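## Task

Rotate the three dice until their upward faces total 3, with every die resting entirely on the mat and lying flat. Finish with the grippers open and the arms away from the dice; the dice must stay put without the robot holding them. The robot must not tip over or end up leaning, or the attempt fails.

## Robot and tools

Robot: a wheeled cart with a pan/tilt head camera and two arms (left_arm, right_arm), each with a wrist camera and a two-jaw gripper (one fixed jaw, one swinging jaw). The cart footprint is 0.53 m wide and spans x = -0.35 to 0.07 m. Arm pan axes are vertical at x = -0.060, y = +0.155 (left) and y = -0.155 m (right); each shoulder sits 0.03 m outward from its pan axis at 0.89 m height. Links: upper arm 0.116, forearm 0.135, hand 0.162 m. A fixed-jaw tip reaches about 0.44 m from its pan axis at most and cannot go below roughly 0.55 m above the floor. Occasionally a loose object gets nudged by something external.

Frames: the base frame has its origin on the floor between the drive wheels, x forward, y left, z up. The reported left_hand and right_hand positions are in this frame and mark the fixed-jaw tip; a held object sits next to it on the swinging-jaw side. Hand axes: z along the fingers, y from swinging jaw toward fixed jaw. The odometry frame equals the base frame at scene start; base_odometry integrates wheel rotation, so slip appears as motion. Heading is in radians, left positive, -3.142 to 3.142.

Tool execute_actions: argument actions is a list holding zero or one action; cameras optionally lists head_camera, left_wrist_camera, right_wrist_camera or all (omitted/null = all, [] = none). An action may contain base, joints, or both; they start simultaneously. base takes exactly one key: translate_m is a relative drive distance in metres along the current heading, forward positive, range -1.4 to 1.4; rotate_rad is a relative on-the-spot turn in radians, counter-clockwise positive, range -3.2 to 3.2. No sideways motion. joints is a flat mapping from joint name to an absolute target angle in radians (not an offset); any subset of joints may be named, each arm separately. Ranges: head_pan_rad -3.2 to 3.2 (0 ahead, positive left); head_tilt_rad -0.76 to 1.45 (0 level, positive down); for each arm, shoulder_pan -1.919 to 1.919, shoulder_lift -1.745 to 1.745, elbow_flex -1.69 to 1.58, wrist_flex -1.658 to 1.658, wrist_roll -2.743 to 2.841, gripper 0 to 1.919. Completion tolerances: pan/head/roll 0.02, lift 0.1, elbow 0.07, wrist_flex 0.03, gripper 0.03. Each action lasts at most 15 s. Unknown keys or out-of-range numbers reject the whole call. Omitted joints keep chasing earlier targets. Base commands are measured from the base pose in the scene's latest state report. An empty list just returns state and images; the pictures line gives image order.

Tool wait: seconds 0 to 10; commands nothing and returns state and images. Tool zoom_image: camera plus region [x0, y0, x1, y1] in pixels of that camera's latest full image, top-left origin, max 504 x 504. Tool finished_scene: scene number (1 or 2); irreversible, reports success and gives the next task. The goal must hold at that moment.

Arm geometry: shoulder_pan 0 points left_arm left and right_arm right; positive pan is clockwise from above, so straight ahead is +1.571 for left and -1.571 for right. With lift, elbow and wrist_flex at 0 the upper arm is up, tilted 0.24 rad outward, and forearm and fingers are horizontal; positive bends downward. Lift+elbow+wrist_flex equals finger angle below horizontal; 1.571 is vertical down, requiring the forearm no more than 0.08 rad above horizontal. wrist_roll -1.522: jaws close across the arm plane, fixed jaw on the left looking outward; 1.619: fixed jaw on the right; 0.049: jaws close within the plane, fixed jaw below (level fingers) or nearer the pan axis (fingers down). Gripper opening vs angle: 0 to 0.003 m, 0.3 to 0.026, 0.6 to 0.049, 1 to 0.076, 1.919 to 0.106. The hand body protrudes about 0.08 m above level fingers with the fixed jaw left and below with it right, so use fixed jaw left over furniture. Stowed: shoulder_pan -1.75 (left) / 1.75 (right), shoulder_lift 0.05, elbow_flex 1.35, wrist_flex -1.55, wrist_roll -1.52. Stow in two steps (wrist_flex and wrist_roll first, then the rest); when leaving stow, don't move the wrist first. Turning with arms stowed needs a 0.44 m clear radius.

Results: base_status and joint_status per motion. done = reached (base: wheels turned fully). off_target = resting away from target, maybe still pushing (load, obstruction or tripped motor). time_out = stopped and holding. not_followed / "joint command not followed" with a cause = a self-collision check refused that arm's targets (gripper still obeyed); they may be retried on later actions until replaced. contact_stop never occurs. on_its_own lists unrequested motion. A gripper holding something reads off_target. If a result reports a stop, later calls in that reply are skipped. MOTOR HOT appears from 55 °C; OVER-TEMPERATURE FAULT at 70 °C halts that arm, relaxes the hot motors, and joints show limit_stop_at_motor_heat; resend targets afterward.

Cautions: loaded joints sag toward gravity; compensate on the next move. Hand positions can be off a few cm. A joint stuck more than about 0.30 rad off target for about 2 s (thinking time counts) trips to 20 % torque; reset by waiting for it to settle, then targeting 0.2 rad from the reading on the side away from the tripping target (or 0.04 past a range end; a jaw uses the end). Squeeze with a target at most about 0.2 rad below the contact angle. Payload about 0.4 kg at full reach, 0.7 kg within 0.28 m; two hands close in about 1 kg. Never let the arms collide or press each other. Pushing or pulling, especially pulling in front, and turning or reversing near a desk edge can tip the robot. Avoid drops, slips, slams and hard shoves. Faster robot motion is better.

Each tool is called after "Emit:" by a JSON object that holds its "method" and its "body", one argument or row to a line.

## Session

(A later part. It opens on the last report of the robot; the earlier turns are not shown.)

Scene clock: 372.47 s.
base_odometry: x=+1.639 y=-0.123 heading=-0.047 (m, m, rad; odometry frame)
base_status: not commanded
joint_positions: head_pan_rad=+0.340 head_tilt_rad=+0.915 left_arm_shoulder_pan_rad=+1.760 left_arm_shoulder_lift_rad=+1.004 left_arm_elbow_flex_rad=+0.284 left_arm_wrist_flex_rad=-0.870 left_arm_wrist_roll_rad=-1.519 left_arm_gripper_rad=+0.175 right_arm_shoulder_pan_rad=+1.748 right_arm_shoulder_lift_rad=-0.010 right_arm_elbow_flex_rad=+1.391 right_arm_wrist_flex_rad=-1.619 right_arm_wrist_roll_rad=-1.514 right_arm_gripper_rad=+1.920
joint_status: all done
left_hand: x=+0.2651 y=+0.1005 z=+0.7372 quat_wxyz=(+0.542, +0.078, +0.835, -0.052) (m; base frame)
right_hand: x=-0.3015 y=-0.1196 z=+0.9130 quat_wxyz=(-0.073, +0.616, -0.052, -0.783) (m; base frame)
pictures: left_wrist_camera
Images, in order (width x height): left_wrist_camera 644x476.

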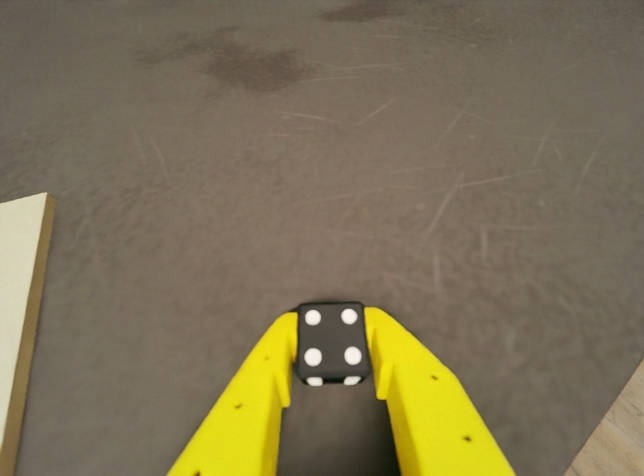

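Contact made (sag vanished). Releasing.

Emit:
{"method": "execute_actions", "body": {
  "actions": [
    {"joints": {"left_arm_gripper_rad": 0.55}}
  ],
  "cameras": ["left_wrist_camera"]
}}

Emit:
{"method": "execute_actions", "body": {
  "actions": [
    {"joints": {"left_arm_shoulder_lift_rad": 0.3, "left_arm_elbow_flex_rad": 0.6, "left_arm_wrist_flex_rad": -0.55}}
  ],
  "cameras": ["head_camera", "left_wrist_camera"]
}}

Scene clock: 376.07 s.
base_odometry: x=+1.639 y=-0.123 heading=-0.047 (m, m, rad; odometry frame)
base_status: not commanded
joint_positions: head_pan_rad=+0.340 head_tilt_rad=+0.915 left_arm_shoulder_pan_rad=+1.757 left_arm_shoulder_lift_rad=+1.007 left_arm_elbow_flex_rad=+0.284 left_arm_wrist_flex_rad=-0.870 left_arm_wrist_roll_rad=-1.519 left_arm_gripper_rad=+0.541 right_arm_shoulder_pan_rad=+1.748 right_arm_shoulder_lift_rad=-0.010 right_arm_elbow_flex_rad=+1.391 right_arm_wrist_flex_rad=-1.619 right_arm_wrist_roll_rad=-1.514 right_arm_gripper_rad=+1.920
joint_status: all done
left_hand: x=+0.2648 y=+0.1016 z=+0.7363 quat_wxyz=(+0.541, +0.077, +0.836, -0.051) (m; base frame)
right_hand: x=-0.3015 y=-0.1196 z=+0.9130 quat_wxyz=(-0.073, +0.616, -0.052, -0.783) (m; base frame)
pictures: left_wrist_camera
Images, in order (width x height): left_wrist_camera 644x476.

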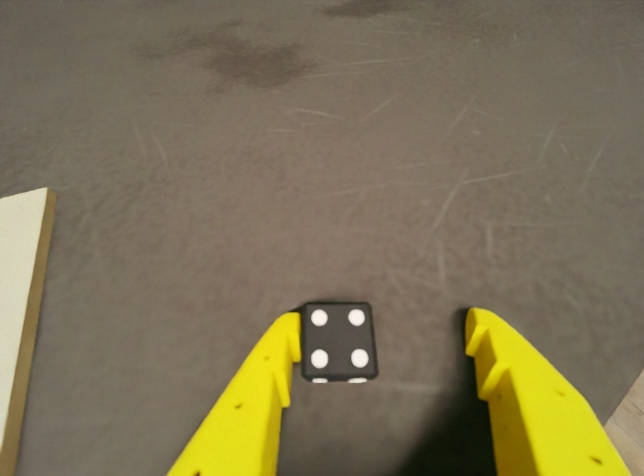

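Scene clock: 377.30 s.
base_odometry: x=+1.639 y=-0.123 heading=-0.047 (m, m, rad; odometry frame)
base_status: not commanded
joint_positions: head_pan_rad=+0.340 head_tilt_rad=+0.915 left_arm_shoulder_pan_rad=+1.757 left_arm_shoulder_lift_rad=+0.343 left_arm_elbow_flex_rad=+0.600 left_arm_wrist_flex_rad=-0.551 left_arm_wrist_roll_rad=-1.519 left_arm_gripper_rad=+0.542 right_arm_shoulder_pan_rad=+1.748 right_arm_shoulder_lift_rad=-0.010 right_arm_elbow_flex_rad=+1.391 right_arm_wrist_flex_rad=-1.619 right_arm_wrist_roll_rad=-1.514 right_arm_gripper_rad=+1.920
joint_status: all done
left_hand: x=+0.2620 y=+0.1021 z=+0.8228 quat_wxyz=(+0.553, +0.076, +0.828, -0.053) (m; base frame)
right_hand: x=-0.3015 y=-0.1196 z=+0.9130 quat_wxyz=(-0.073, +0.616, -0.052, -0.783) (m; base frame)
pictures: head_camera, left_wrist_camera
Images, in order (width x height): head_camera 644x476, left_wrist_camera 644x476.

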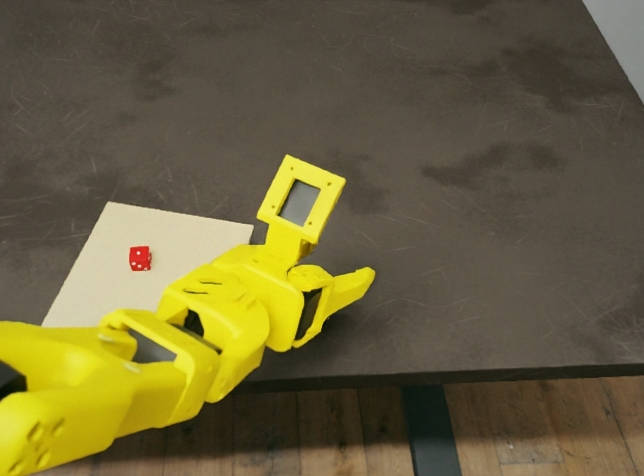

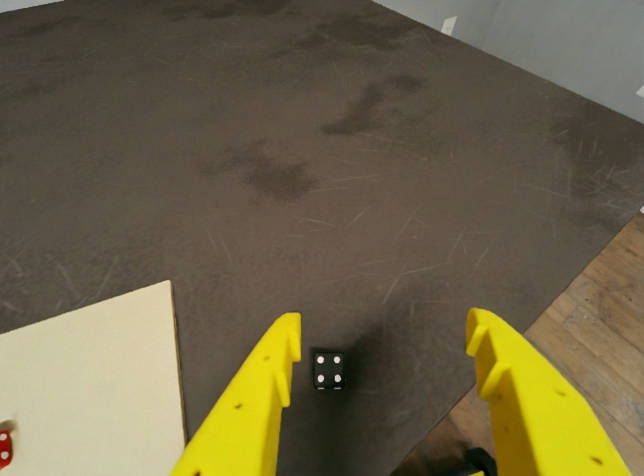

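Emit:
{"method": "execute_actions", "body": {
  "actions": [
    {"base": {"translate_m": 0.07}, "joints": {"left_arm_shoulder_pan_rad": 1.78, "left_arm_shoulder_lift_rad": 0.56, "left_arm_elbow_flex_rad": -0.5, "left_arm_wrist_flex_rad": 1.46, "left_arm_wrist_roll_rad": -1.48, "left_arm_gripper_rad": 0.6, "head_tilt_rad": 1.0}}
  ],
  "cameras": ["head_camera", "left_wrist_camera"]
}}

Scene clock: 389.47 s.
base_odometry: x=+1.709 y=-0.126 heading=-0.046 (m, m, rad; odometry frame)
base_status: done
joint_positions: head_pan_rad=+0.340 head_tilt_rad=+0.995 left_arm_shoulder_pan_rad=+1.770 left_arm_shoulder_lift_rad=+0.578 left_arm_elbow_flex_rad=-0.464 left_arm_wrist_flex_rad=+1.452 left_arm_wrist_roll_rad=-1.488 left_arm_gripper_rad=+0.592 right_arm_shoulder_pan_rad=+1.748 right_arm_shoulder_lift_rad=-0.010 right_arm_elbow_flex_rad=+1.391 right_arm_wrist_flex_rad=-1.619 right_arm_wrist_roll_rad=-1.514 right_arm_gripper_rad=+1.920
joint_status: all done
left_hand: x=+0.1869 y=+0.1131 z=+0.8023 quat_wxyz=(+0.002, +0.082, +0.997, +0.000) (m; base frame)
right_hand: x=-0.3015 y=-0.1196 z=+0.9130 quat_wxyz=(-0.073, +0.616, -0.052, -0.783) (m; base frame)
pictures: head_camera, left_wrist_camera
Images, in order (width x height): head_camera 644x476, left_wrist_camera 644x476.

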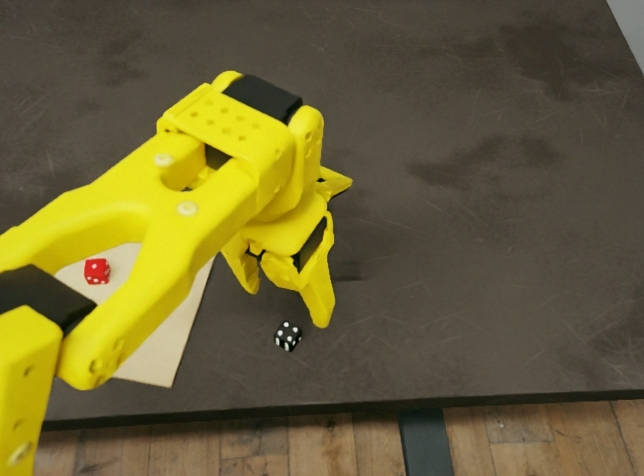

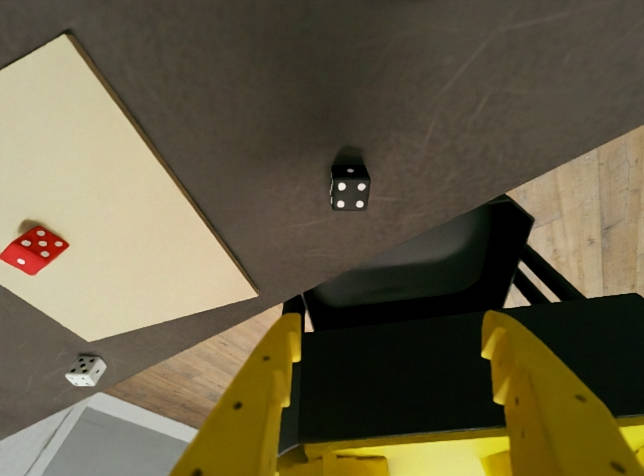

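Emit:
{"method": "execute_actions", "body": {
  "actions": [
    {"joints": {"left_arm_shoulder_lift_rad": 0.785, "left_arm_elbow_flex_rad": -0.435, "left_arm_wrist_flex_rad": 1.19}}
  ],
  "cameras": ["left_wrist_camera"]
}}

Scene clock: 394.20 s.
base_odometry: x=+1.709 y=-0.126 heading=-0.046 (m, m, rad; odometry frame)
base_status: not commanded
joint_positions: head_pan_rad=+0.340 head_tilt_rad=+0.995 left_arm_shoulder_pan_rad=+1.770 left_arm_shoulder_lift_rad=+0.802 left_arm_elbow_flex_rad=-0.434 left_arm_wrist_flex_rad=+1.198 left_arm_wrist_roll_rad=-1.487 left_arm_gripper_rad=+0.592 right_arm_shoulder_pan_rad=+1.748 right_arm_shoulder_lift_rad=-0.010 right_arm_elbow_flex_rad=+1.391 right_arm_wrist_flex_rad=-1.619 right_arm_wrist_roll_rad=-1.514 right_arm_gripper_rad=+1.920
joint_status: all done
left_hand: x=+0.1952 y=+0.1114 z=+0.7479 quat_wxyz=(+0.002, +0.082, +0.997, +0.000) (m; base frame)
right_hand: x=-0.3015 y=-0.1196 z=+0.9130 quat_wxyz=(-0.073, +0.616, -0.052, -0.783) (m; base frame)
pictures: left_wrist_camera
Images, in order (width x height): left_wrist_camera 644x476.

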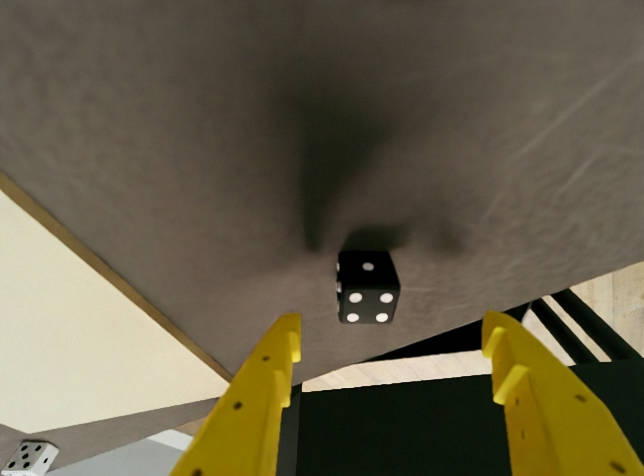

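Emit:
{"method": "execute_actions", "body": {
  "actions": [
    {"joints": {"left_arm_shoulder_lift_rad": 0.935, "left_arm_elbow_flex_rad": -0.6, "left_arm_wrist_flex_rad": 1.18}}
  ],
  "cameras": ["left_wrist_camera"]
}}

Scene clock: 399.90 s.
base_odometry: x=+1.709 y=-0.126 heading=-0.046 (m, m, rad; odometry frame)
base_status: not commanded
joint_positions: head_pan_rad=+0.340 head_tilt_rad=+0.995 left_arm_shoulder_pan_rad=+1.771 left_arm_shoulder_lift_rad=+0.949 left_arm_elbow_flex_rad=-0.567 left_arm_wrist_flex_rad=+1.187 left_arm_wrist_roll_rad=-1.487 left_arm_gripper_rad=+0.592 right_arm_shoulder_pan_rad=+1.748 right_arm_shoulder_lift_rad=-0.010 right_arm_elbow_flex_rad=+1.391 right_arm_wrist_flex_rad=-1.619 right_arm_wrist_roll_rad=-1.514 right_arm_gripper_rad=+1.920
joint_status: all done
left_hand: x=+0.2013 y=+0.1098 z=+0.7308 quat_wxyz=(+0.001, +0.082, +0.997, +0.000) (m; base frame)
right_hand: x=-0.3015 y=-0.1196 z=+0.9130 quat_wxyz=(-0.073, +0.616, -0.052, -0.783) (m; base frame)
pictures: left_wrist_camera
Images, in order (width x height): left_wrist_camera 644x476.

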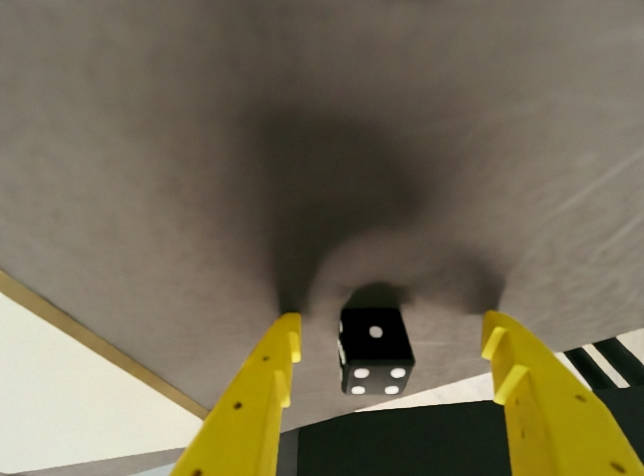

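Emit:
{"method": "execute_actions", "body": {
  "actions": [
    {"joints": {"left_arm_shoulder_lift_rad": 0.83, "left_arm_elbow_flex_rad": -0.412, "left_arm_wrist_flex_rad": 1.107}}
  ],
  "cameras": ["left_wrist_camera"]
}}

Emit:
{"method": "execute_actions", "body": {
  "actions": [
    {"joints": {"left_arm_gripper_rad": 0.05}}
  ],
  "cameras": ["left_wrist_camera"]
}}

Scene clock: 405.27 s.
base_odometry: x=+1.709 y=-0.126 heading=-0.046 (m, m, rad; odometry frame)
base_status: not commanded
joint_positions: head_pan_rad=+0.340 head_tilt_rad=+0.995 left_arm_shoulder_pan_rad=+1.771 left_arm_shoulder_lift_rad=+0.868 left_arm_elbow_flex_rad=-0.414 left_arm_wrist_flex_rad=+1.113 left_arm_wrist_roll_rad=-1.487 left_arm_gripper_rad=+0.592 right_arm_shoulder_pan_rad=+1.748 right_arm_shoulder_lift_rad=-0.010 right_arm_elbow_flex_rad=+1.391 right_arm_wrist_flex_rad=-1.619 right_arm_wrist_roll_rad=-1.514 right_arm_gripper_rad=+1.920
joint_status: all done
left_hand: x=+0.1943 y=+0.1112 z=+0.7304 quat_wxyz=(+0.002, +0.082, +0.997, +0.000) (m; base frame)
right_hand: x=-0.3015 y=-0.1196 z=+0.9130 quat_wxyz=(-0.073, +0.616, -0.052, -0.783) (m; base frame)
pictures: left_wrist_camera
Images, in order (width x height): left_wrist_camera 644x476.

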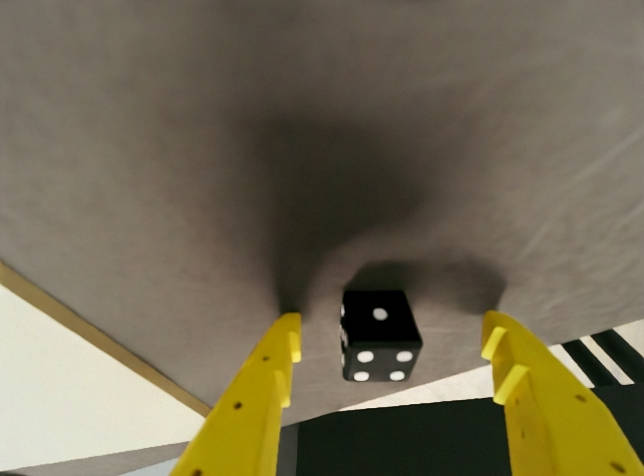

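Scene clock: 406.07 s.
base_odometry: x=+1.709 y=-0.126 heading=-0.046 (m, m, rad; odometry frame)
base_status: not commanded
joint_positions: head_pan_rad=+0.340 head_tilt_rad=+0.995 left_arm_shoulder_pan_rad=+1.776 left_arm_shoulder_lift_rad=+0.862 left_arm_elbow_flex_rad=-0.412 left_arm_wrist_flex_rad=+1.113 left_arm_wrist_roll_rad=-1.487 left_arm_gripper_rad=+0.175 right_arm_shoulder_pan_rad=+1.748 right_arm_shoulder_lift_rad=-0.010 right_arm_elbow_flex_rad=+1.391 right_arm_wrist_flex_rad=-1.619 right_arm_wrist_roll_rad=-1.514 right_arm_gripper_rad=+1.920
joint_status: left_arm_gripper_rad off_target (ended at +0.175, target +0.050)
left_hand: x=+0.1948 y=+0.1099 z=+0.7316 quat_wxyz=(+0.004, +0.085, +0.996, +0.000) (m; base frame)
right_hand: x=-0.3015 y=-0.1196 z=+0.9130 quat_wxyz=(-0.073, +0.616, -0.052, -0.783) (m; base frame)
pictures: left_wrist_camera
Images, in order (width x height): left_wrist_camera 644x476.

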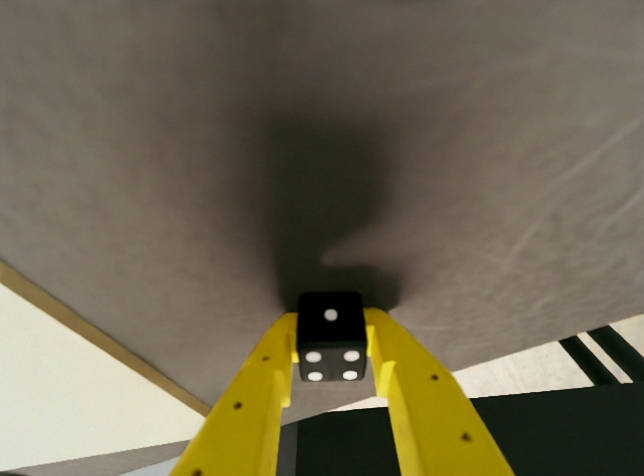

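Emit:
{"method": "execute_actions", "body": {
  "actions": [
    {"joints": {"left_arm_shoulder_lift_rad": 0.4, "left_arm_elbow_flex_rad": -0.4, "left_arm_wrist_flex_rad": 1.5}}
  ],
  "cameras": []
}}

Emit:
{"method": "execute_actions", "body": {
  "actions": [
    {"base": {"rotate_rad": 0.405}, "joints": {"left_arm_shoulder_pan_rad": 1.675, "left_arm_wrist_flex_rad": -1.03, "left_arm_wrist_roll_rad": -1.52, "head_pan_rad": 0.3, "head_tilt_rad": 0.9}}
  ],
  "cameras": []
}}

Emit:
{"method": "execute_actions", "body": {
  "actions": [
    {"joints": {"left_arm_shoulder_lift_rad": 0.85, "left_arm_elbow_flex_rad": 0.4}}
  ],
  "cameras": ["head_camera", "left_wrist_camera"]
}}

Scene clock: 417.20 s.
base_odometry: x=+1.709 y=-0.126 heading=-0.046 (m, m, rad; odometry frame)
base_status: not commanded
joint_positions: head_pan_rad=+0.340 head_tilt_rad=+0.995 left_arm_shoulder_pan_rad=+1.776 left_arm_shoulder_lift_rad=+0.447 left_arm_elbow_flex_rad=-0.398 left_arm_wrist_flex_rad=+1.492 left_arm_wrist_roll_rad=-1.487 left_arm_gripper_rad=+0.175 right_arm_shoulder_pan_rad=+1.748 right_arm_shoulder_lift_rad=-0.010 right_arm_elbow_flex_rad=+1.391 right_arm_wrist_flex_rad=-1.619 right_arm_wrist_roll_rad=-1.514 right_arm_gripper_rad=+1.920
joint_status: all done
left_hand: x=+0.1800 y=+0.1130 z=+0.8215 quat_wxyz=(+0.015, +0.085, +0.996, -0.002) (m; base frame)
right_hand: x=-0.3015 y=-0.1196 z=+0.9130 quat_wxyz=(-0.073, +0.616, -0.052, -0.783) (m; base frame)
pictures: none
No camera images: the call's "cameras" was empty. Leave "cameras" out to get every camera's image.

Scene clock: 419.63 s.
base_odometry: x=+1.708 y=-0.126 heading=+0.358 (m, m, rad; odometry frame)
base_status: done
joint_positions: head_pan_rad=+0.310 head_tilt_rad=+0.915 left_arm_shoulder_pan_rad=+1.682 left_arm_shoulder_lift_rad=+0.447 left_arm_elbow_flex_rad=-0.394 left_arm_wrist_flex_rad=-1.018 left_arm_wrist_roll_rad=-1.513 left_arm_gripper_rad=+0.175 right_arm_shoulder_pan_rad=+1.748 right_arm_shoulder_lift_rad=-0.010 right_arm_elbow_flex_rad=+1.391 right_arm_wrist_flex_rad=-1.619 right_arm_wrist_roll_rad=-1.514 right_arm_gripper_rad=+1.920
joint_status: all done
left_hand: x=+0.2700 y=+0.1259 z=+1.1130 quat_wxyz=(+0.953, +0.015, +0.299, -0.057) (m; base frame)
right_hand: x=-0.3015 y=-0.1196 z=+0.9130 quat_wxyz=(-0.073, +0.616, -0.052, -0.783) (m; base frame)
pictures: none
No camera images: the call's "cameras" was empty. Leave "cameras" out to get every camera's image.

Scene clock: 420.90 s.
base_odometry: x=+1.708 y=-0.126 heading=+0.358 (m, m, rad; odometry frame)
base_status: not commanded
joint_positions: head_pan_rad=+0.310 head_tilt_rad=+0.915 left_arm_shoulder_pan_rad=+1.682 left_arm_shoulder_lift_rad=+0.868 left_arm_elbow_flex_rad=+0.399 left_arm_wrist_flex_rad=-1.019 left_arm_wrist_roll_rad=-1.513 left_arm_gripper_rad=+0.175 right_arm_shoulder_pan_rad=+1.748 right_arm_shoulder_lift_rad=-0.010 right_arm_elbow_flex_rad=+1.391 right_arm_wrist_flex_rad=-1.619 right_arm_wrist_roll_rad=-1.514 right_arm_gripper_rad=+1.920
joint_status: all done
left_hand: x=+0.2740 y=+0.1254 z=+0.7785 quat_wxyz=(+0.613, +0.040, +0.788, -0.037) (m; base frame)
right_hand: x=-0.3015 y=-0.1196 z=+0.9130 quat_wxyz=(-0.073, +0.616, -0.052, -0.783) (m; base frame)
pictures: head_camera, left_wrist_camera
Images, in order (width x height): head_camera 644x476, left_wrist_camera 644x476.

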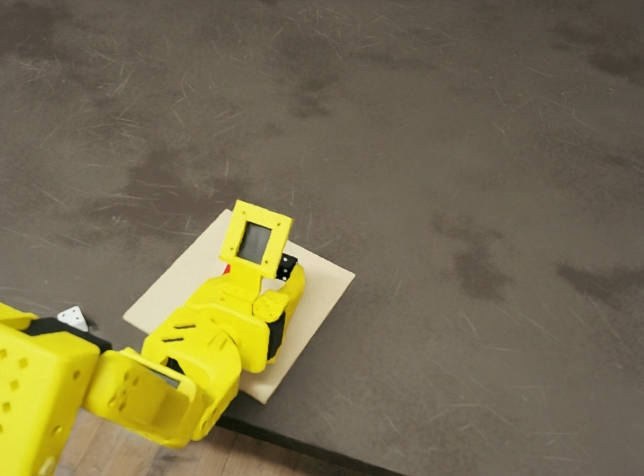

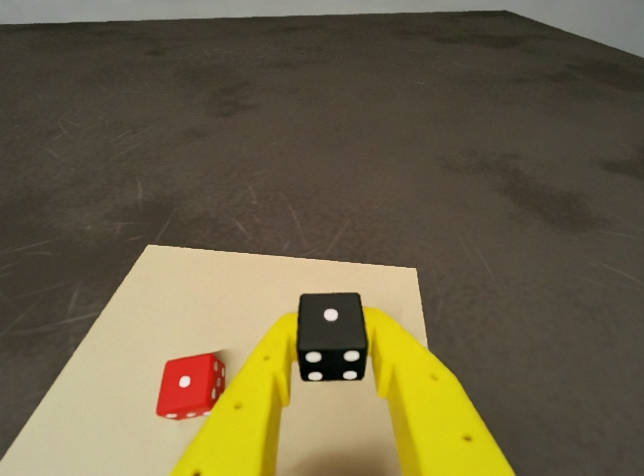

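Emit:
{"method": "execute_actions", "body": {
  "actions": [
    {"joints": {"left_arm_shoulder_lift_rad": 1.165, "left_arm_elbow_flex_rad": 0.175, "left_arm_wrist_flex_rad": -1.148}}
  ],
  "cameras": ["left_wrist_camera"]
}}

Emit:
{"method": "execute_actions", "body": {
  "actions": [
    {"joints": {"left_arm_gripper_rad": 0.45}}
  ],
  "cameras": ["head_camera", "left_wrist_camera"]
}}

Scene clock: 425.47 s.
base_odometry: x=+1.708 y=-0.126 heading=+0.358 (m, m, rad; odometry frame)
base_status: not commanded
joint_positions: head_pan_rad=+0.310 head_tilt_rad=+0.915 left_arm_shoulder_pan_rad=+1.682 left_arm_shoulder_lift_rad=+1.172 left_arm_elbow_flex_rad=+0.195 left_arm_wrist_flex_rad=-1.139 left_arm_wrist_roll_rad=-1.513 left_arm_gripper_rad=+0.175 right_arm_shoulder_pan_rad=+1.748 right_arm_shoulder_lift_rad=-0.010 right_arm_elbow_flex_rad=+1.391 right_arm_wrist_flex_rad=-1.619 right_arm_wrist_roll_rad=-1.514 right_arm_gripper_rad=+1.920
joint_status: all done
left_hand: x=+0.2725 y=+0.1256 z=+0.7443 quat_wxyz=(+0.621, +0.040, +0.782, -0.037) (m; base frame)
right_hand: x=-0.3015 y=-0.1196 z=+0.9130 quat_wxyz=(-0.073, +0.616, -0.052, -0.783) (m; base frame)
pictures: left_wrist_camera
Images, in order (width x height): left_wrist_camera 644x476.

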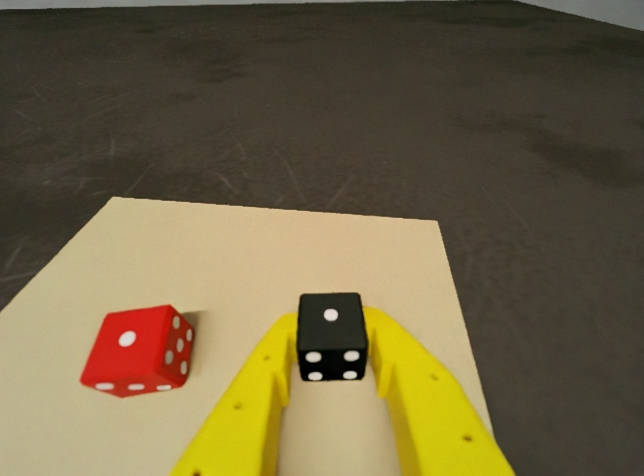

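Scene clock: 426.20 s.
base_odometry: x=+1.708 y=-0.126 heading=+0.358 (m, m, rad; odometry frame)
base_status: not commanded
joint_positions: head_pan_rad=+0.310 head_tilt_rad=+0.915 left_arm_shoulder_pan_rad=+1.682 left_arm_shoulder_lift_rad=+1.178 left_arm_elbow_flex_rad=+0.195 left_arm_wrist_flex_rad=-1.139 left_arm_wrist_roll_rad=-1.513 left_arm_gripper_rad=+0.441 right_arm_shoulder_pan_rad=+1.748 right_arm_shoulder_lift_rad=-0.010 right_arm_elbow_flex_rad=+1.391 right_arm_wrist_flex_rad=-1.619 right_arm_wrist_roll_rad=-1.514 right_arm_gripper_rad=+1.920
joint_status: all done
left_hand: x=+0.2716 y=+0.1257 z=+0.7424 quat_wxyz=(+0.618, +0.040, +0.784, -0.037) (m; base frame)
right_hand: x=-0.3015 y=-0.1196 z=+0.9130 quat_wxyz=(-0.073, +0.616, -0.052, -0.783) (m; base frame)
pictures: head_camera, left_wrist_camera
Images, in order (width x height): head_camera 644x476, left_wrist_camera 644x476.

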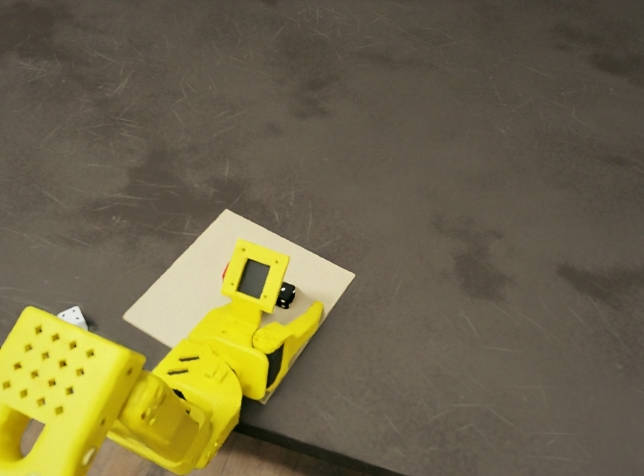

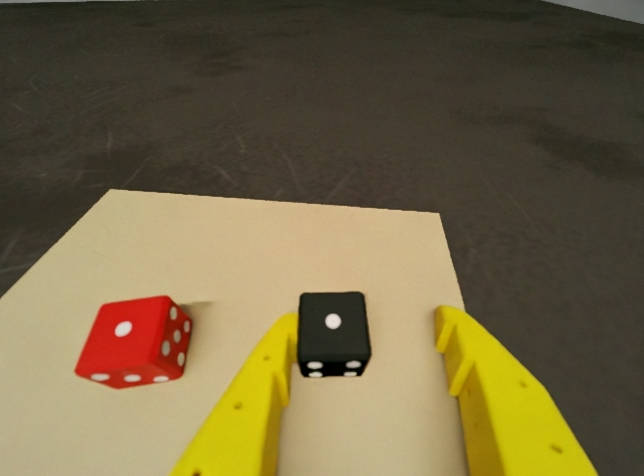

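Emit:
{"method": "execute_actions", "body": {
  "actions": [
    {"joints": {"left_arm_shoulder_lift_rad": 0.6, "left_arm_elbow_flex_rad": 0.5, "left_arm_wrist_flex_rad": -0.9}}
  ],
  "cameras": []
}}

Emit:
{"method": "execute_actions", "body": {
  "actions": [
    {"base": {"translate_m": 0.08}, "joints": {"left_arm_shoulder_pan_rad": 0.9, "left_arm_shoulder_lift_rad": 0.25, "left_arm_elbow_flex_rad": -0.1, "left_arm_wrist_flex_rad": 1.4, "left_arm_wrist_roll_rad": 2.4, "left_arm_gripper_rad": 0.6, "head_pan_rad": 0.75, "head_tilt_rad": 1.05}}
  ],
  "cameras": ["head_camera", "left_wrist_camera"]
}}

Scene clock: 436.73 s.
base_odometry: x=+1.708 y=-0.126 heading=+0.358 (m, m, rad; odometry frame)
base_status: not commanded
joint_positions: head_pan_rad=+0.310 head_tilt_rad=+0.915 left_arm_shoulder_pan_rad=+1.682 left_arm_shoulder_lift_rad=+0.647 left_arm_elbow_flex_rad=+0.499 left_arm_wrist_flex_rad=-0.901 left_arm_wrist_roll_rad=-1.513 left_arm_gripper_rad=+0.442 right_arm_shoulder_pan_rad=+1.748 right_arm_shoulder_lift_rad=-0.010 right_arm_elbow_flex_rad=+1.391 right_arm_wrist_flex_rad=-1.619 right_arm_wrist_roll_rad=-1.514 right_arm_gripper_rad=+1.920
joint_status: all done
left_hand: x=+0.2754 y=+0.1253 z=+0.8069 quat_wxyz=(+0.614, +0.040, +0.787, -0.037) (m; base frame)
right_hand: x=-0.3015 y=-0.1196 z=+0.9130 quat_wxyz=(-0.073, +0.616, -0.052, -0.783) (m; base frame)
pictures: none
No camera images: the call's "cameras" was empty. Leave "cameras" out to get every camera's image.

Scene clock: 440.50 s.
base_odometry: x=+1.783 y=-0.098 heading=+0.360 (m, m, rad; odometry frame)
base_status: done
joint_positions: head_pan_rad=+0.740 head_tilt_rad=+1.045 left_arm_shoulder_pan_rad=+0.909 left_arm_shoulder_lift_rad=+0.293 left_arm_elbow_flex_rad=-0.065 left_arm_wrist_flex_rad=+1.391 left_arm_wrist_roll_rad=+2.393 left_arm_gripper_rad=+0.592 right_arm_shoulder_pan_rad=+1.748 right_arm_shoulder_lift_rad=-0.010 right_arm_elbow_flex_rad=+1.391 right_arm_wrist_flex_rad=-1.619 right_arm_wrist_roll_rad=-1.514 right_arm_gripper_rad=+1.920
joint_status: all done
left_hand: x=+0.1173 y=+0.2859 z=+0.8078 quat_wxyz=(+0.001, -0.753, -0.657, +0.024) (m; base frame)
right_hand: x=-0.3015 y=-0.1196 z=+0.9130 quat_wxyz=(-0.073, +0.616, -0.052, -0.783) (m; base frame)
pictures: head_camera, left_wrist_camera
Images, in order (width x height): head_camera 644x476, left_wrist_camera 644x476.

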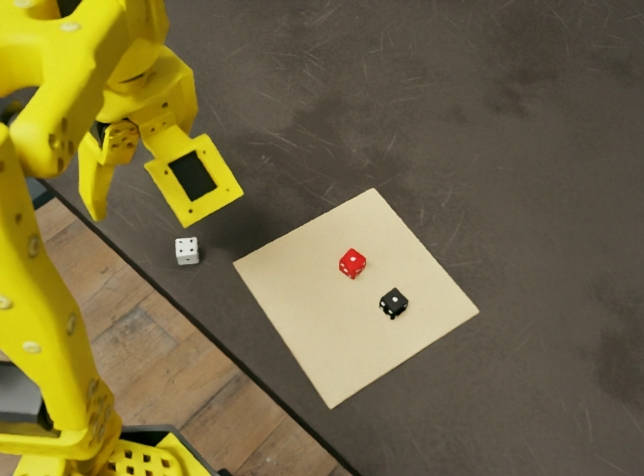

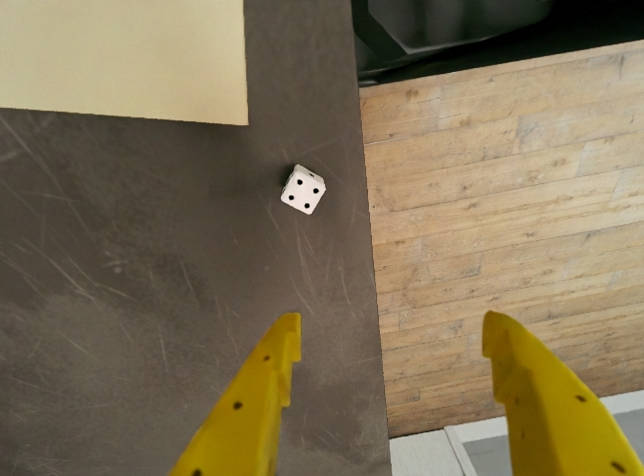

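Emit:
{"method": "zoom_image", "body": {
  "camera": "left_wrist_camera",
  "region": [262, 155, 342, 225]
}}

Emit:
{"method": "zoom_image", "body": {
  "camera": "head_camera",
  "region": [150, 220, 230, 280]
}}

Region (262, 155, 342, 225) of left_wrist_camera's 644x476 image, scaled by 6.300; it fills the top 441 rows of this view, and the rest is white.

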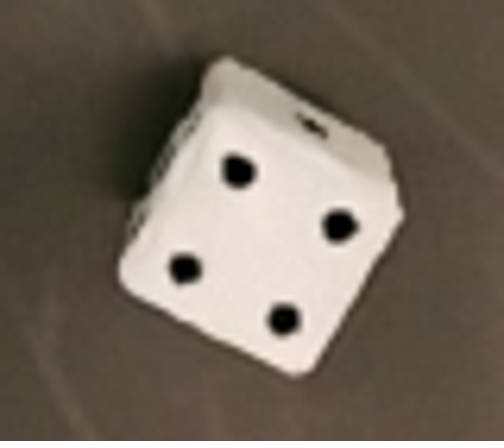

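Region (150, 220, 230, 280) of head_camera's 644x476 image, scaled by 6.300; it fills the top 378 rows of this view, and the rest is white.

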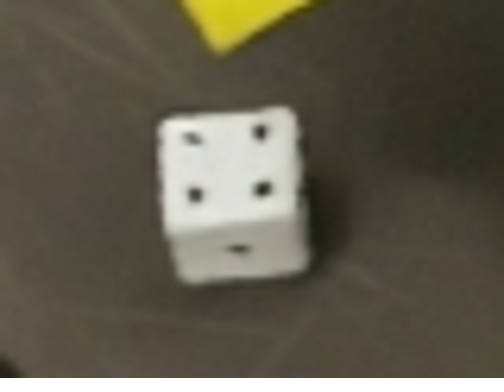

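Emit:
{"method": "execute_actions", "body": {
  "actions": [
    {"joints": {"left_arm_shoulder_pan_rad": 0.99, "left_arm_shoulder_lift_rad": 0.48, "left_arm_elbow_flex_rad": -0.007, "left_arm_wrist_flex_rad": 1.07, "left_arm_wrist_roll_rad": 1.99}}
  ],
  "cameras": ["head_camera", "left_wrist_camera"]
}}

Scene clock: 452.40 s.
base_odometry: x=+1.783 y=-0.098 heading=+0.360 (m, m, rad; odometry frame)
base_status: not commanded
joint_positions: head_pan_rad=+0.740 head_tilt_rad=+1.045 left_arm_shoulder_pan_rad=+0.981 left_arm_shoulder_lift_rad=+0.490 left_arm_elbow_flex_rad=-0.006 left_arm_wrist_flex_rad=+1.076 left_arm_wrist_roll_rad=+1.997 left_arm_gripper_rad=+0.592 right_arm_shoulder_pan_rad=+1.748 right_arm_shoulder_lift_rad=-0.010 right_arm_elbow_flex_rad=+1.391 right_arm_wrist_flex_rad=-1.619 right_arm_wrist_roll_rad=-1.514 right_arm_gripper_rad=+1.920
joint_status: all done
left_hand: x=+0.1391 y=+0.2792 z=+0.7613 quat_wxyz=(+0.001, -0.885, -0.465, -0.005) (m; base frame)
right_hand: x=-0.3015 y=-0.1196 z=+0.9130 quat_wxyz=(-0.073, +0.616, -0.052, -0.783) (m; base frame)
pictures: head_camera, left_wrist_camera
Images, in order (width x height): head_camera 644x476, left_wrist_camera 644x476.

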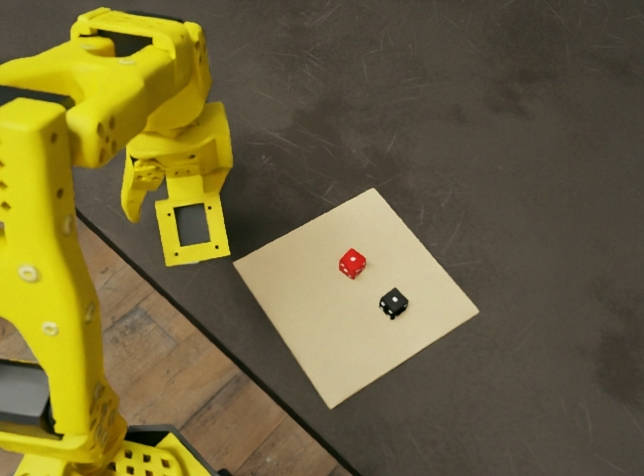

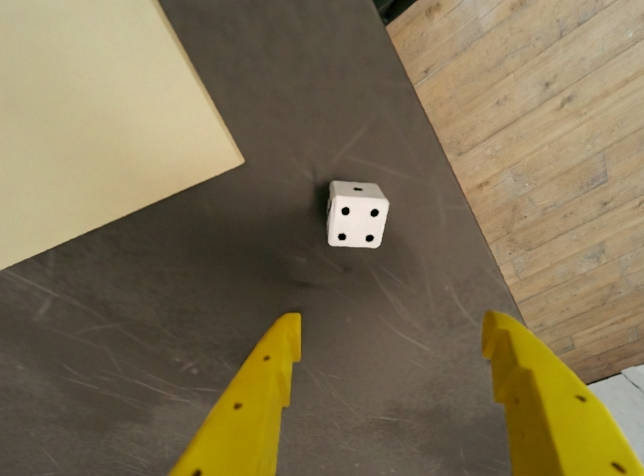

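Emit:
{"method": "execute_actions", "body": {
  "actions": [
    {"joints": {"left_arm_shoulder_pan_rad": 1.04, "left_arm_shoulder_lift_rad": 0.35, "left_arm_elbow_flex_rad": 0.314, "left_arm_wrist_flex_rad": 0.863, "left_arm_wrist_roll_rad": 2.095}}
  ],
  "cameras": ["left_wrist_camera"]
}}

Scene clock: 460.00 s.
base_odometry: x=+1.783 y=-0.098 heading=+0.360 (m, m, rad; odometry frame)
base_status: not commanded
joint_positions: head_pan_rad=+0.740 head_tilt_rad=+1.045 left_arm_shoulder_pan_rad=+1.030 left_arm_shoulder_lift_rad=+0.391 left_arm_elbow_flex_rad=+0.315 left_arm_wrist_flex_rad=+0.871 left_arm_wrist_roll_rad=+2.087 left_arm_gripper_rad=+0.592 right_arm_shoulder_pan_rad=+1.748 right_arm_shoulder_lift_rad=-0.010 right_arm_elbow_flex_rad=+1.391 right_arm_wrist_flex_rad=-1.619 right_arm_wrist_roll_rad=-1.514 right_arm_gripper_rad=+1.920
joint_status: all done
left_hand: x=+0.1220 y=+0.2560 z=+0.7433 quat_wxyz=(+0.000, -0.876, -0.483, +0.003) (m; base frame)
right_hand: x=-0.3015 y=-0.1196 z=+0.9130 quat_wxyz=(-0.073, +0.616, -0.052, -0.783) (m; base frame)
pictures: left_wrist_camera
Images, in order (width x height): left_wrist_camera 644x476.

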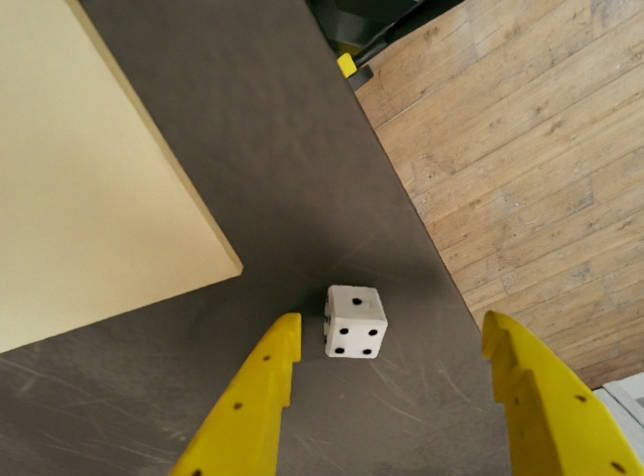

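Emit:
{"method": "execute_actions", "body": {
  "actions": [
    {"joints": {"left_arm_shoulder_pan_rad": 0.993, "left_arm_shoulder_lift_rad": 0.525, "left_arm_elbow_flex_rad": 0.152, "left_arm_wrist_flex_rad": 0.846, "left_arm_wrist_roll_rad": 2.055}}
  ],
  "cameras": ["left_wrist_camera"]
}}

Scene clock: 468.50 s.
base_odometry: x=+1.783 y=-0.098 heading=+0.360 (m, m, rad; odometry frame)
base_status: not commanded
joint_positions: head_pan_rad=+0.740 head_tilt_rad=+1.045 left_arm_shoulder_pan_rad=+1.003 left_arm_shoulder_lift_rad=+0.535 left_arm_elbow_flex_rad=+0.180 left_arm_wrist_flex_rad=+0.851 left_arm_wrist_roll_rad=+2.063 left_arm_gripper_rad=+0.592 right_arm_shoulder_pan_rad=+1.748 right_arm_shoulder_lift_rad=-0.010 right_arm_elbow_flex_rad=+1.391 right_arm_wrist_flex_rad=-1.619 right_arm_wrist_roll_rad=-1.514 right_arm_gripper_rad=+1.920
joint_status: all done
left_hand: x=+0.1306 y=+0.2681 z=+0.7315 quat_wxyz=(+0.000, -0.875, -0.484, -0.002) (m; base frame)
right_hand: x=-0.3015 y=-0.1196 z=+0.9130 quat_wxyz=(-0.073, +0.616, -0.052, -0.783) (m; base frame)
pictures: left_wrist_camera
Images, in order (width x height): left_wrist_camera 644x476.

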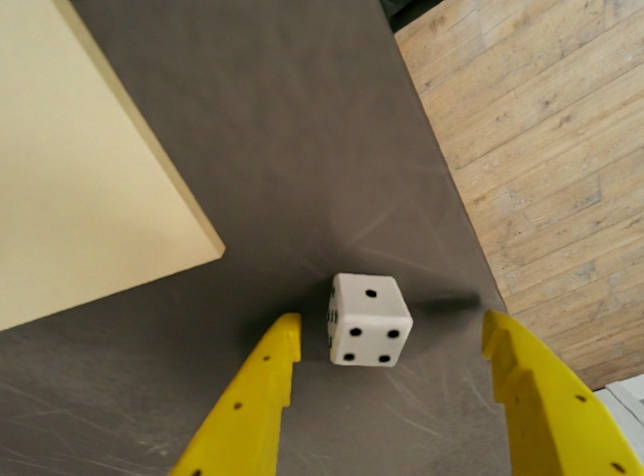

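Emit:
{"method": "execute_actions", "body": {
  "actions": [
    {"joints": {"left_arm_shoulder_lift_rad": 0.475, "left_arm_elbow_flex_rad": 0.233, "left_arm_wrist_flex_rad": 0.825}}
  ],
  "cameras": ["left_wrist_camera"]
}}

Emit:
{"method": "execute_actions", "body": {
  "actions": [
    {"joints": {"left_arm_gripper_rad": 0.05}}
  ],
  "cameras": ["left_wrist_camera"]
}}

Scene clock: 476.37 s.
base_odometry: x=+1.783 y=-0.098 heading=+0.360 (m, m, rad; odometry frame)
base_status: not commanded
joint_positions: head_pan_rad=+0.740 head_tilt_rad=+1.045 left_arm_shoulder_pan_rad=+1.003 left_arm_shoulder_lift_rad=+0.515 left_arm_elbow_flex_rad=+0.232 left_arm_wrist_flex_rad=+0.832 left_arm_wrist_roll_rad=+2.063 left_arm_gripper_rad=+0.592 right_arm_shoulder_pan_rad=+1.748 right_arm_shoulder_lift_rad=-0.010 right_arm_elbow_flex_rad=+1.391 right_arm_wrist_flex_rad=-1.619 right_arm_wrist_roll_rad=-1.514 right_arm_gripper_rad=+1.920
joint_status: all done
left_hand: x=+0.1250 y=+0.2645 z=+0.7298 quat_wxyz=(+0.000, -0.875, -0.484, +0.004) (m; base frame)
right_hand: x=-0.3015 y=-0.1196 z=+0.9130 quat_wxyz=(-0.073, +0.616, -0.052, -0.783) (m; base frame)
pictures: left_wrist_camera
Images, in order (width x height): left_wrist_camera 644x476.

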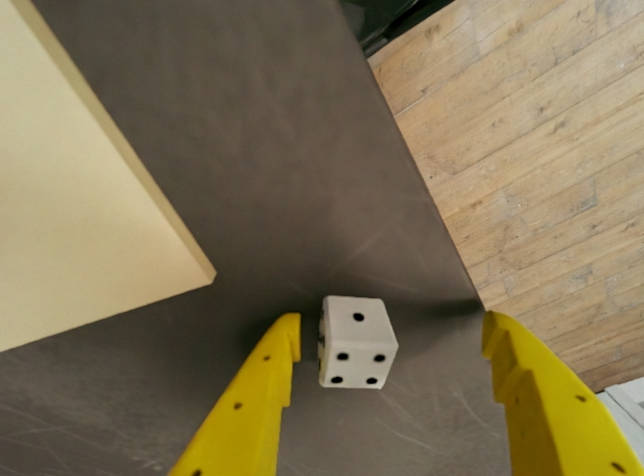

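Scene clock: 477.17 s.
base_odometry: x=+1.783 y=-0.098 heading=+0.360 (m, m, rad; odometry frame)
base_status: not commanded
joint_positions: head_pan_rad=+0.740 head_tilt_rad=+1.045 left_arm_shoulder_pan_rad=+1.001 left_arm_shoulder_lift_rad=+0.510 left_arm_elbow_flex_rad=+0.232 left_arm_wrist_flex_rad=+0.832 left_arm_wrist_roll_rad=+2.063 left_arm_gripper_rad=+0.175 right_arm_shoulder_pan_rad=+1.748 right_arm_shoulder_lift_rad=-0.010 right_arm_elbow_flex_rad=+1.391 right_arm_wrist_flex_rad=-1.619 right_arm_wrist_roll_rad=-1.514 right_arm_gripper_rad=+1.920
joint_status: left_arm_gripper_rad off_target (ended at +0.175, target +0.050)
left_hand: x=+0.1255 y=+0.2652 z=+0.7306 quat_wxyz=(+0.000, -0.874, -0.485, +0.002) (m; base frame)
right_hand: x=-0.3015 y=-0.1196 z=+0.9130 quat_wxyz=(-0.073, +0.616, -0.052, -0.783) (m; base frame)
pictures: left_wrist_camera
Images, in order (width x height): left_wrist_camera 644x476.

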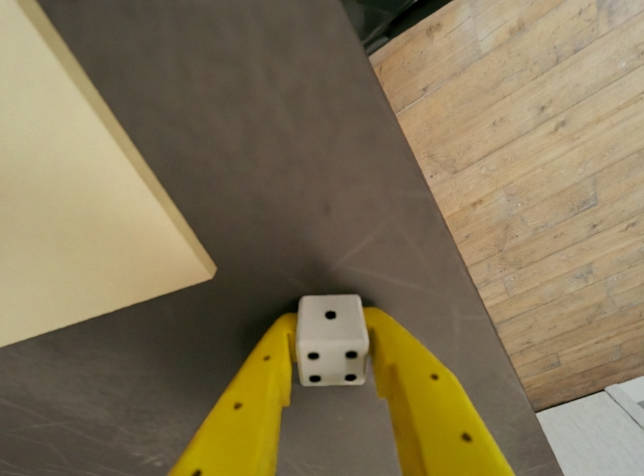

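Emit:
{"method": "execute_actions", "body": {
  "actions": [
    {"joints": {"left_arm_shoulder_lift_rad": 0.25, "left_arm_elbow_flex_rad": -0.2, "left_arm_wrist_flex_rad": 1.5}}
  ],
  "cameras": []
}}

Emit:
{"method": "execute_actions", "body": {
  "actions": [
    {"base": {"translate_m": -0.125}, "joints": {"left_arm_shoulder_pan_rad": 1.61, "left_arm_wrist_flex_rad": -1.03, "left_arm_wrist_roll_rad": -1.52, "head_pan_rad": 0.3, "head_tilt_rad": 0.85}}
  ],
  "cameras": []
}}

Emit:
{"method": "execute_actions", "body": {
  "actions": [
    {"joints": {"left_arm_shoulder_lift_rad": 0.85, "left_arm_elbow_flex_rad": 0.4}}
  ],
  "cameras": ["head_camera", "left_wrist_camera"]
}}

Scene clock: 487.00 s.
base_odometry: x=+1.783 y=-0.098 heading=+0.360 (m, m, rad; odometry frame)
base_status: not commanded
joint_positions: head_pan_rad=+0.740 head_tilt_rad=+1.045 left_arm_shoulder_pan_rad=+1.001 left_arm_shoulder_lift_rad=+0.293 left_arm_elbow_flex_rad=-0.165 left_arm_wrist_flex_rad=+1.491 left_arm_wrist_roll_rad=+2.063 left_arm_gripper_rad=+0.175 right_arm_shoulder_pan_rad=+1.748 right_arm_shoulder_lift_rad=-0.010 right_arm_elbow_flex_rad=+1.391 right_arm_wrist_flex_rad=-1.619 right_arm_wrist_roll_rad=-1.514 right_arm_gripper_rad=+1.920
joint_status: all done
left_hand: x=+0.1293 y=+0.2677 z=+0.8212 quat_wxyz=(-0.001, -0.874, -0.485, +0.024) (m; base frame)
right_hand: x=-0.3015 y=-0.1196 z=+0.9130 quat_wxyz=(-0.073, +0.616, -0.052, -0.783) (m; base frame)
pictures: none
No camera images: the call's "cameras" was empty. Leave "cameras" out to get every camera's image.

Scene clock: 490.50 s.
base_odometry: x=+1.666 y=-0.142 heading=+0.361 (m, m, rad; odometry frame)
base_status: done
joint_positions: head_pan_rad=+0.310 head_tilt_rad=+0.865 left_arm_shoulder_pan_rad=+1.601 left_arm_shoulder_lift_rad=+0.293 left_arm_elbow_flex_rad=-0.165 left_arm_wrist_flex_rad=-1.018 left_arm_wrist_roll_rad=-1.511 left_arm_gripper_rad=+0.175 right_arm_shoulder_pan_rad=+1.748 right_arm_shoulder_lift_rad=-0.010 right_arm_elbow_flex_rad=+1.391 right_arm_wrist_flex_rad=-1.619 right_arm_wrist_roll_rad=-1.514 right_arm_gripper_rad=+1.920
joint_status: all done
left_hand: x=+0.2655 y=+0.1529 z=+1.1063 quat_wxyz=(+0.942, +0.003, +0.334, -0.019) (m; base frame)
right_hand: x=-0.3015 y=-0.1196 z=+0.9130 quat_wxyz=(-0.073, +0.616, -0.052, -0.783) (m; base frame)
pictures: none
No camera images: the call's "cameras" was empty. Leave "cameras" out to get every camera's image.

Scene clock: 491.63 s.
base_odometry: x=+1.666 y=-0.142 heading=+0.361 (m, m, rad; odometry frame)
base_status: not commanded
joint_positions: head_pan_rad=+0.310 head_tilt_rad=+0.865 left_arm_shoulder_pan_rad=+1.601 left_arm_shoulder_lift_rad=+0.865 left_arm_elbow_flex_rad=+0.401 left_arm_wrist_flex_rad=-1.019 left_arm_wrist_roll_rad=-1.511 left_arm_gripper_rad=+0.175 right_arm_shoulder_pan_rad=+1.748 right_arm_shoulder_lift_rad=-0.010 right_arm_elbow_flex_rad=+1.391 right_arm_wrist_flex_rad=-1.619 right_arm_wrist_roll_rad=-1.514 right_arm_gripper_rad=+1.920
joint_status: all done
left_hand: x=+0.2754 y=+0.1526 z=+0.7791 quat_wxyz=(+0.615, +0.008, +0.789, -0.013) (m; base frame)
right_hand: x=-0.3015 y=-0.1196 z=+0.9130 quat_wxyz=(-0.073, +0.616, -0.052, -0.783) (m; base frame)
pictures: head_camera, left_wrist_camera
Images, in order (width x height): head_camera 644x476, left_wrist_camera 644x476.

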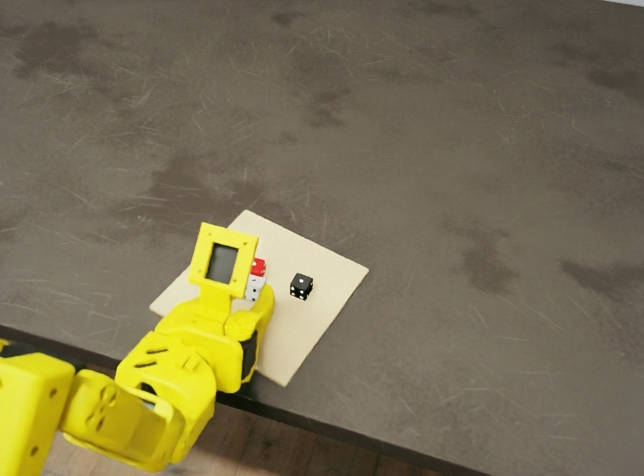

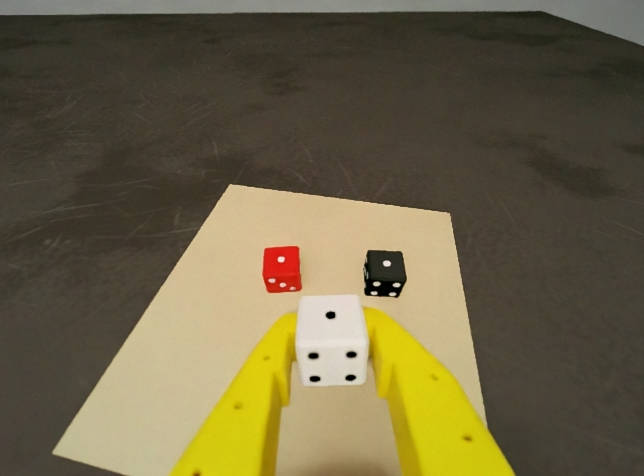

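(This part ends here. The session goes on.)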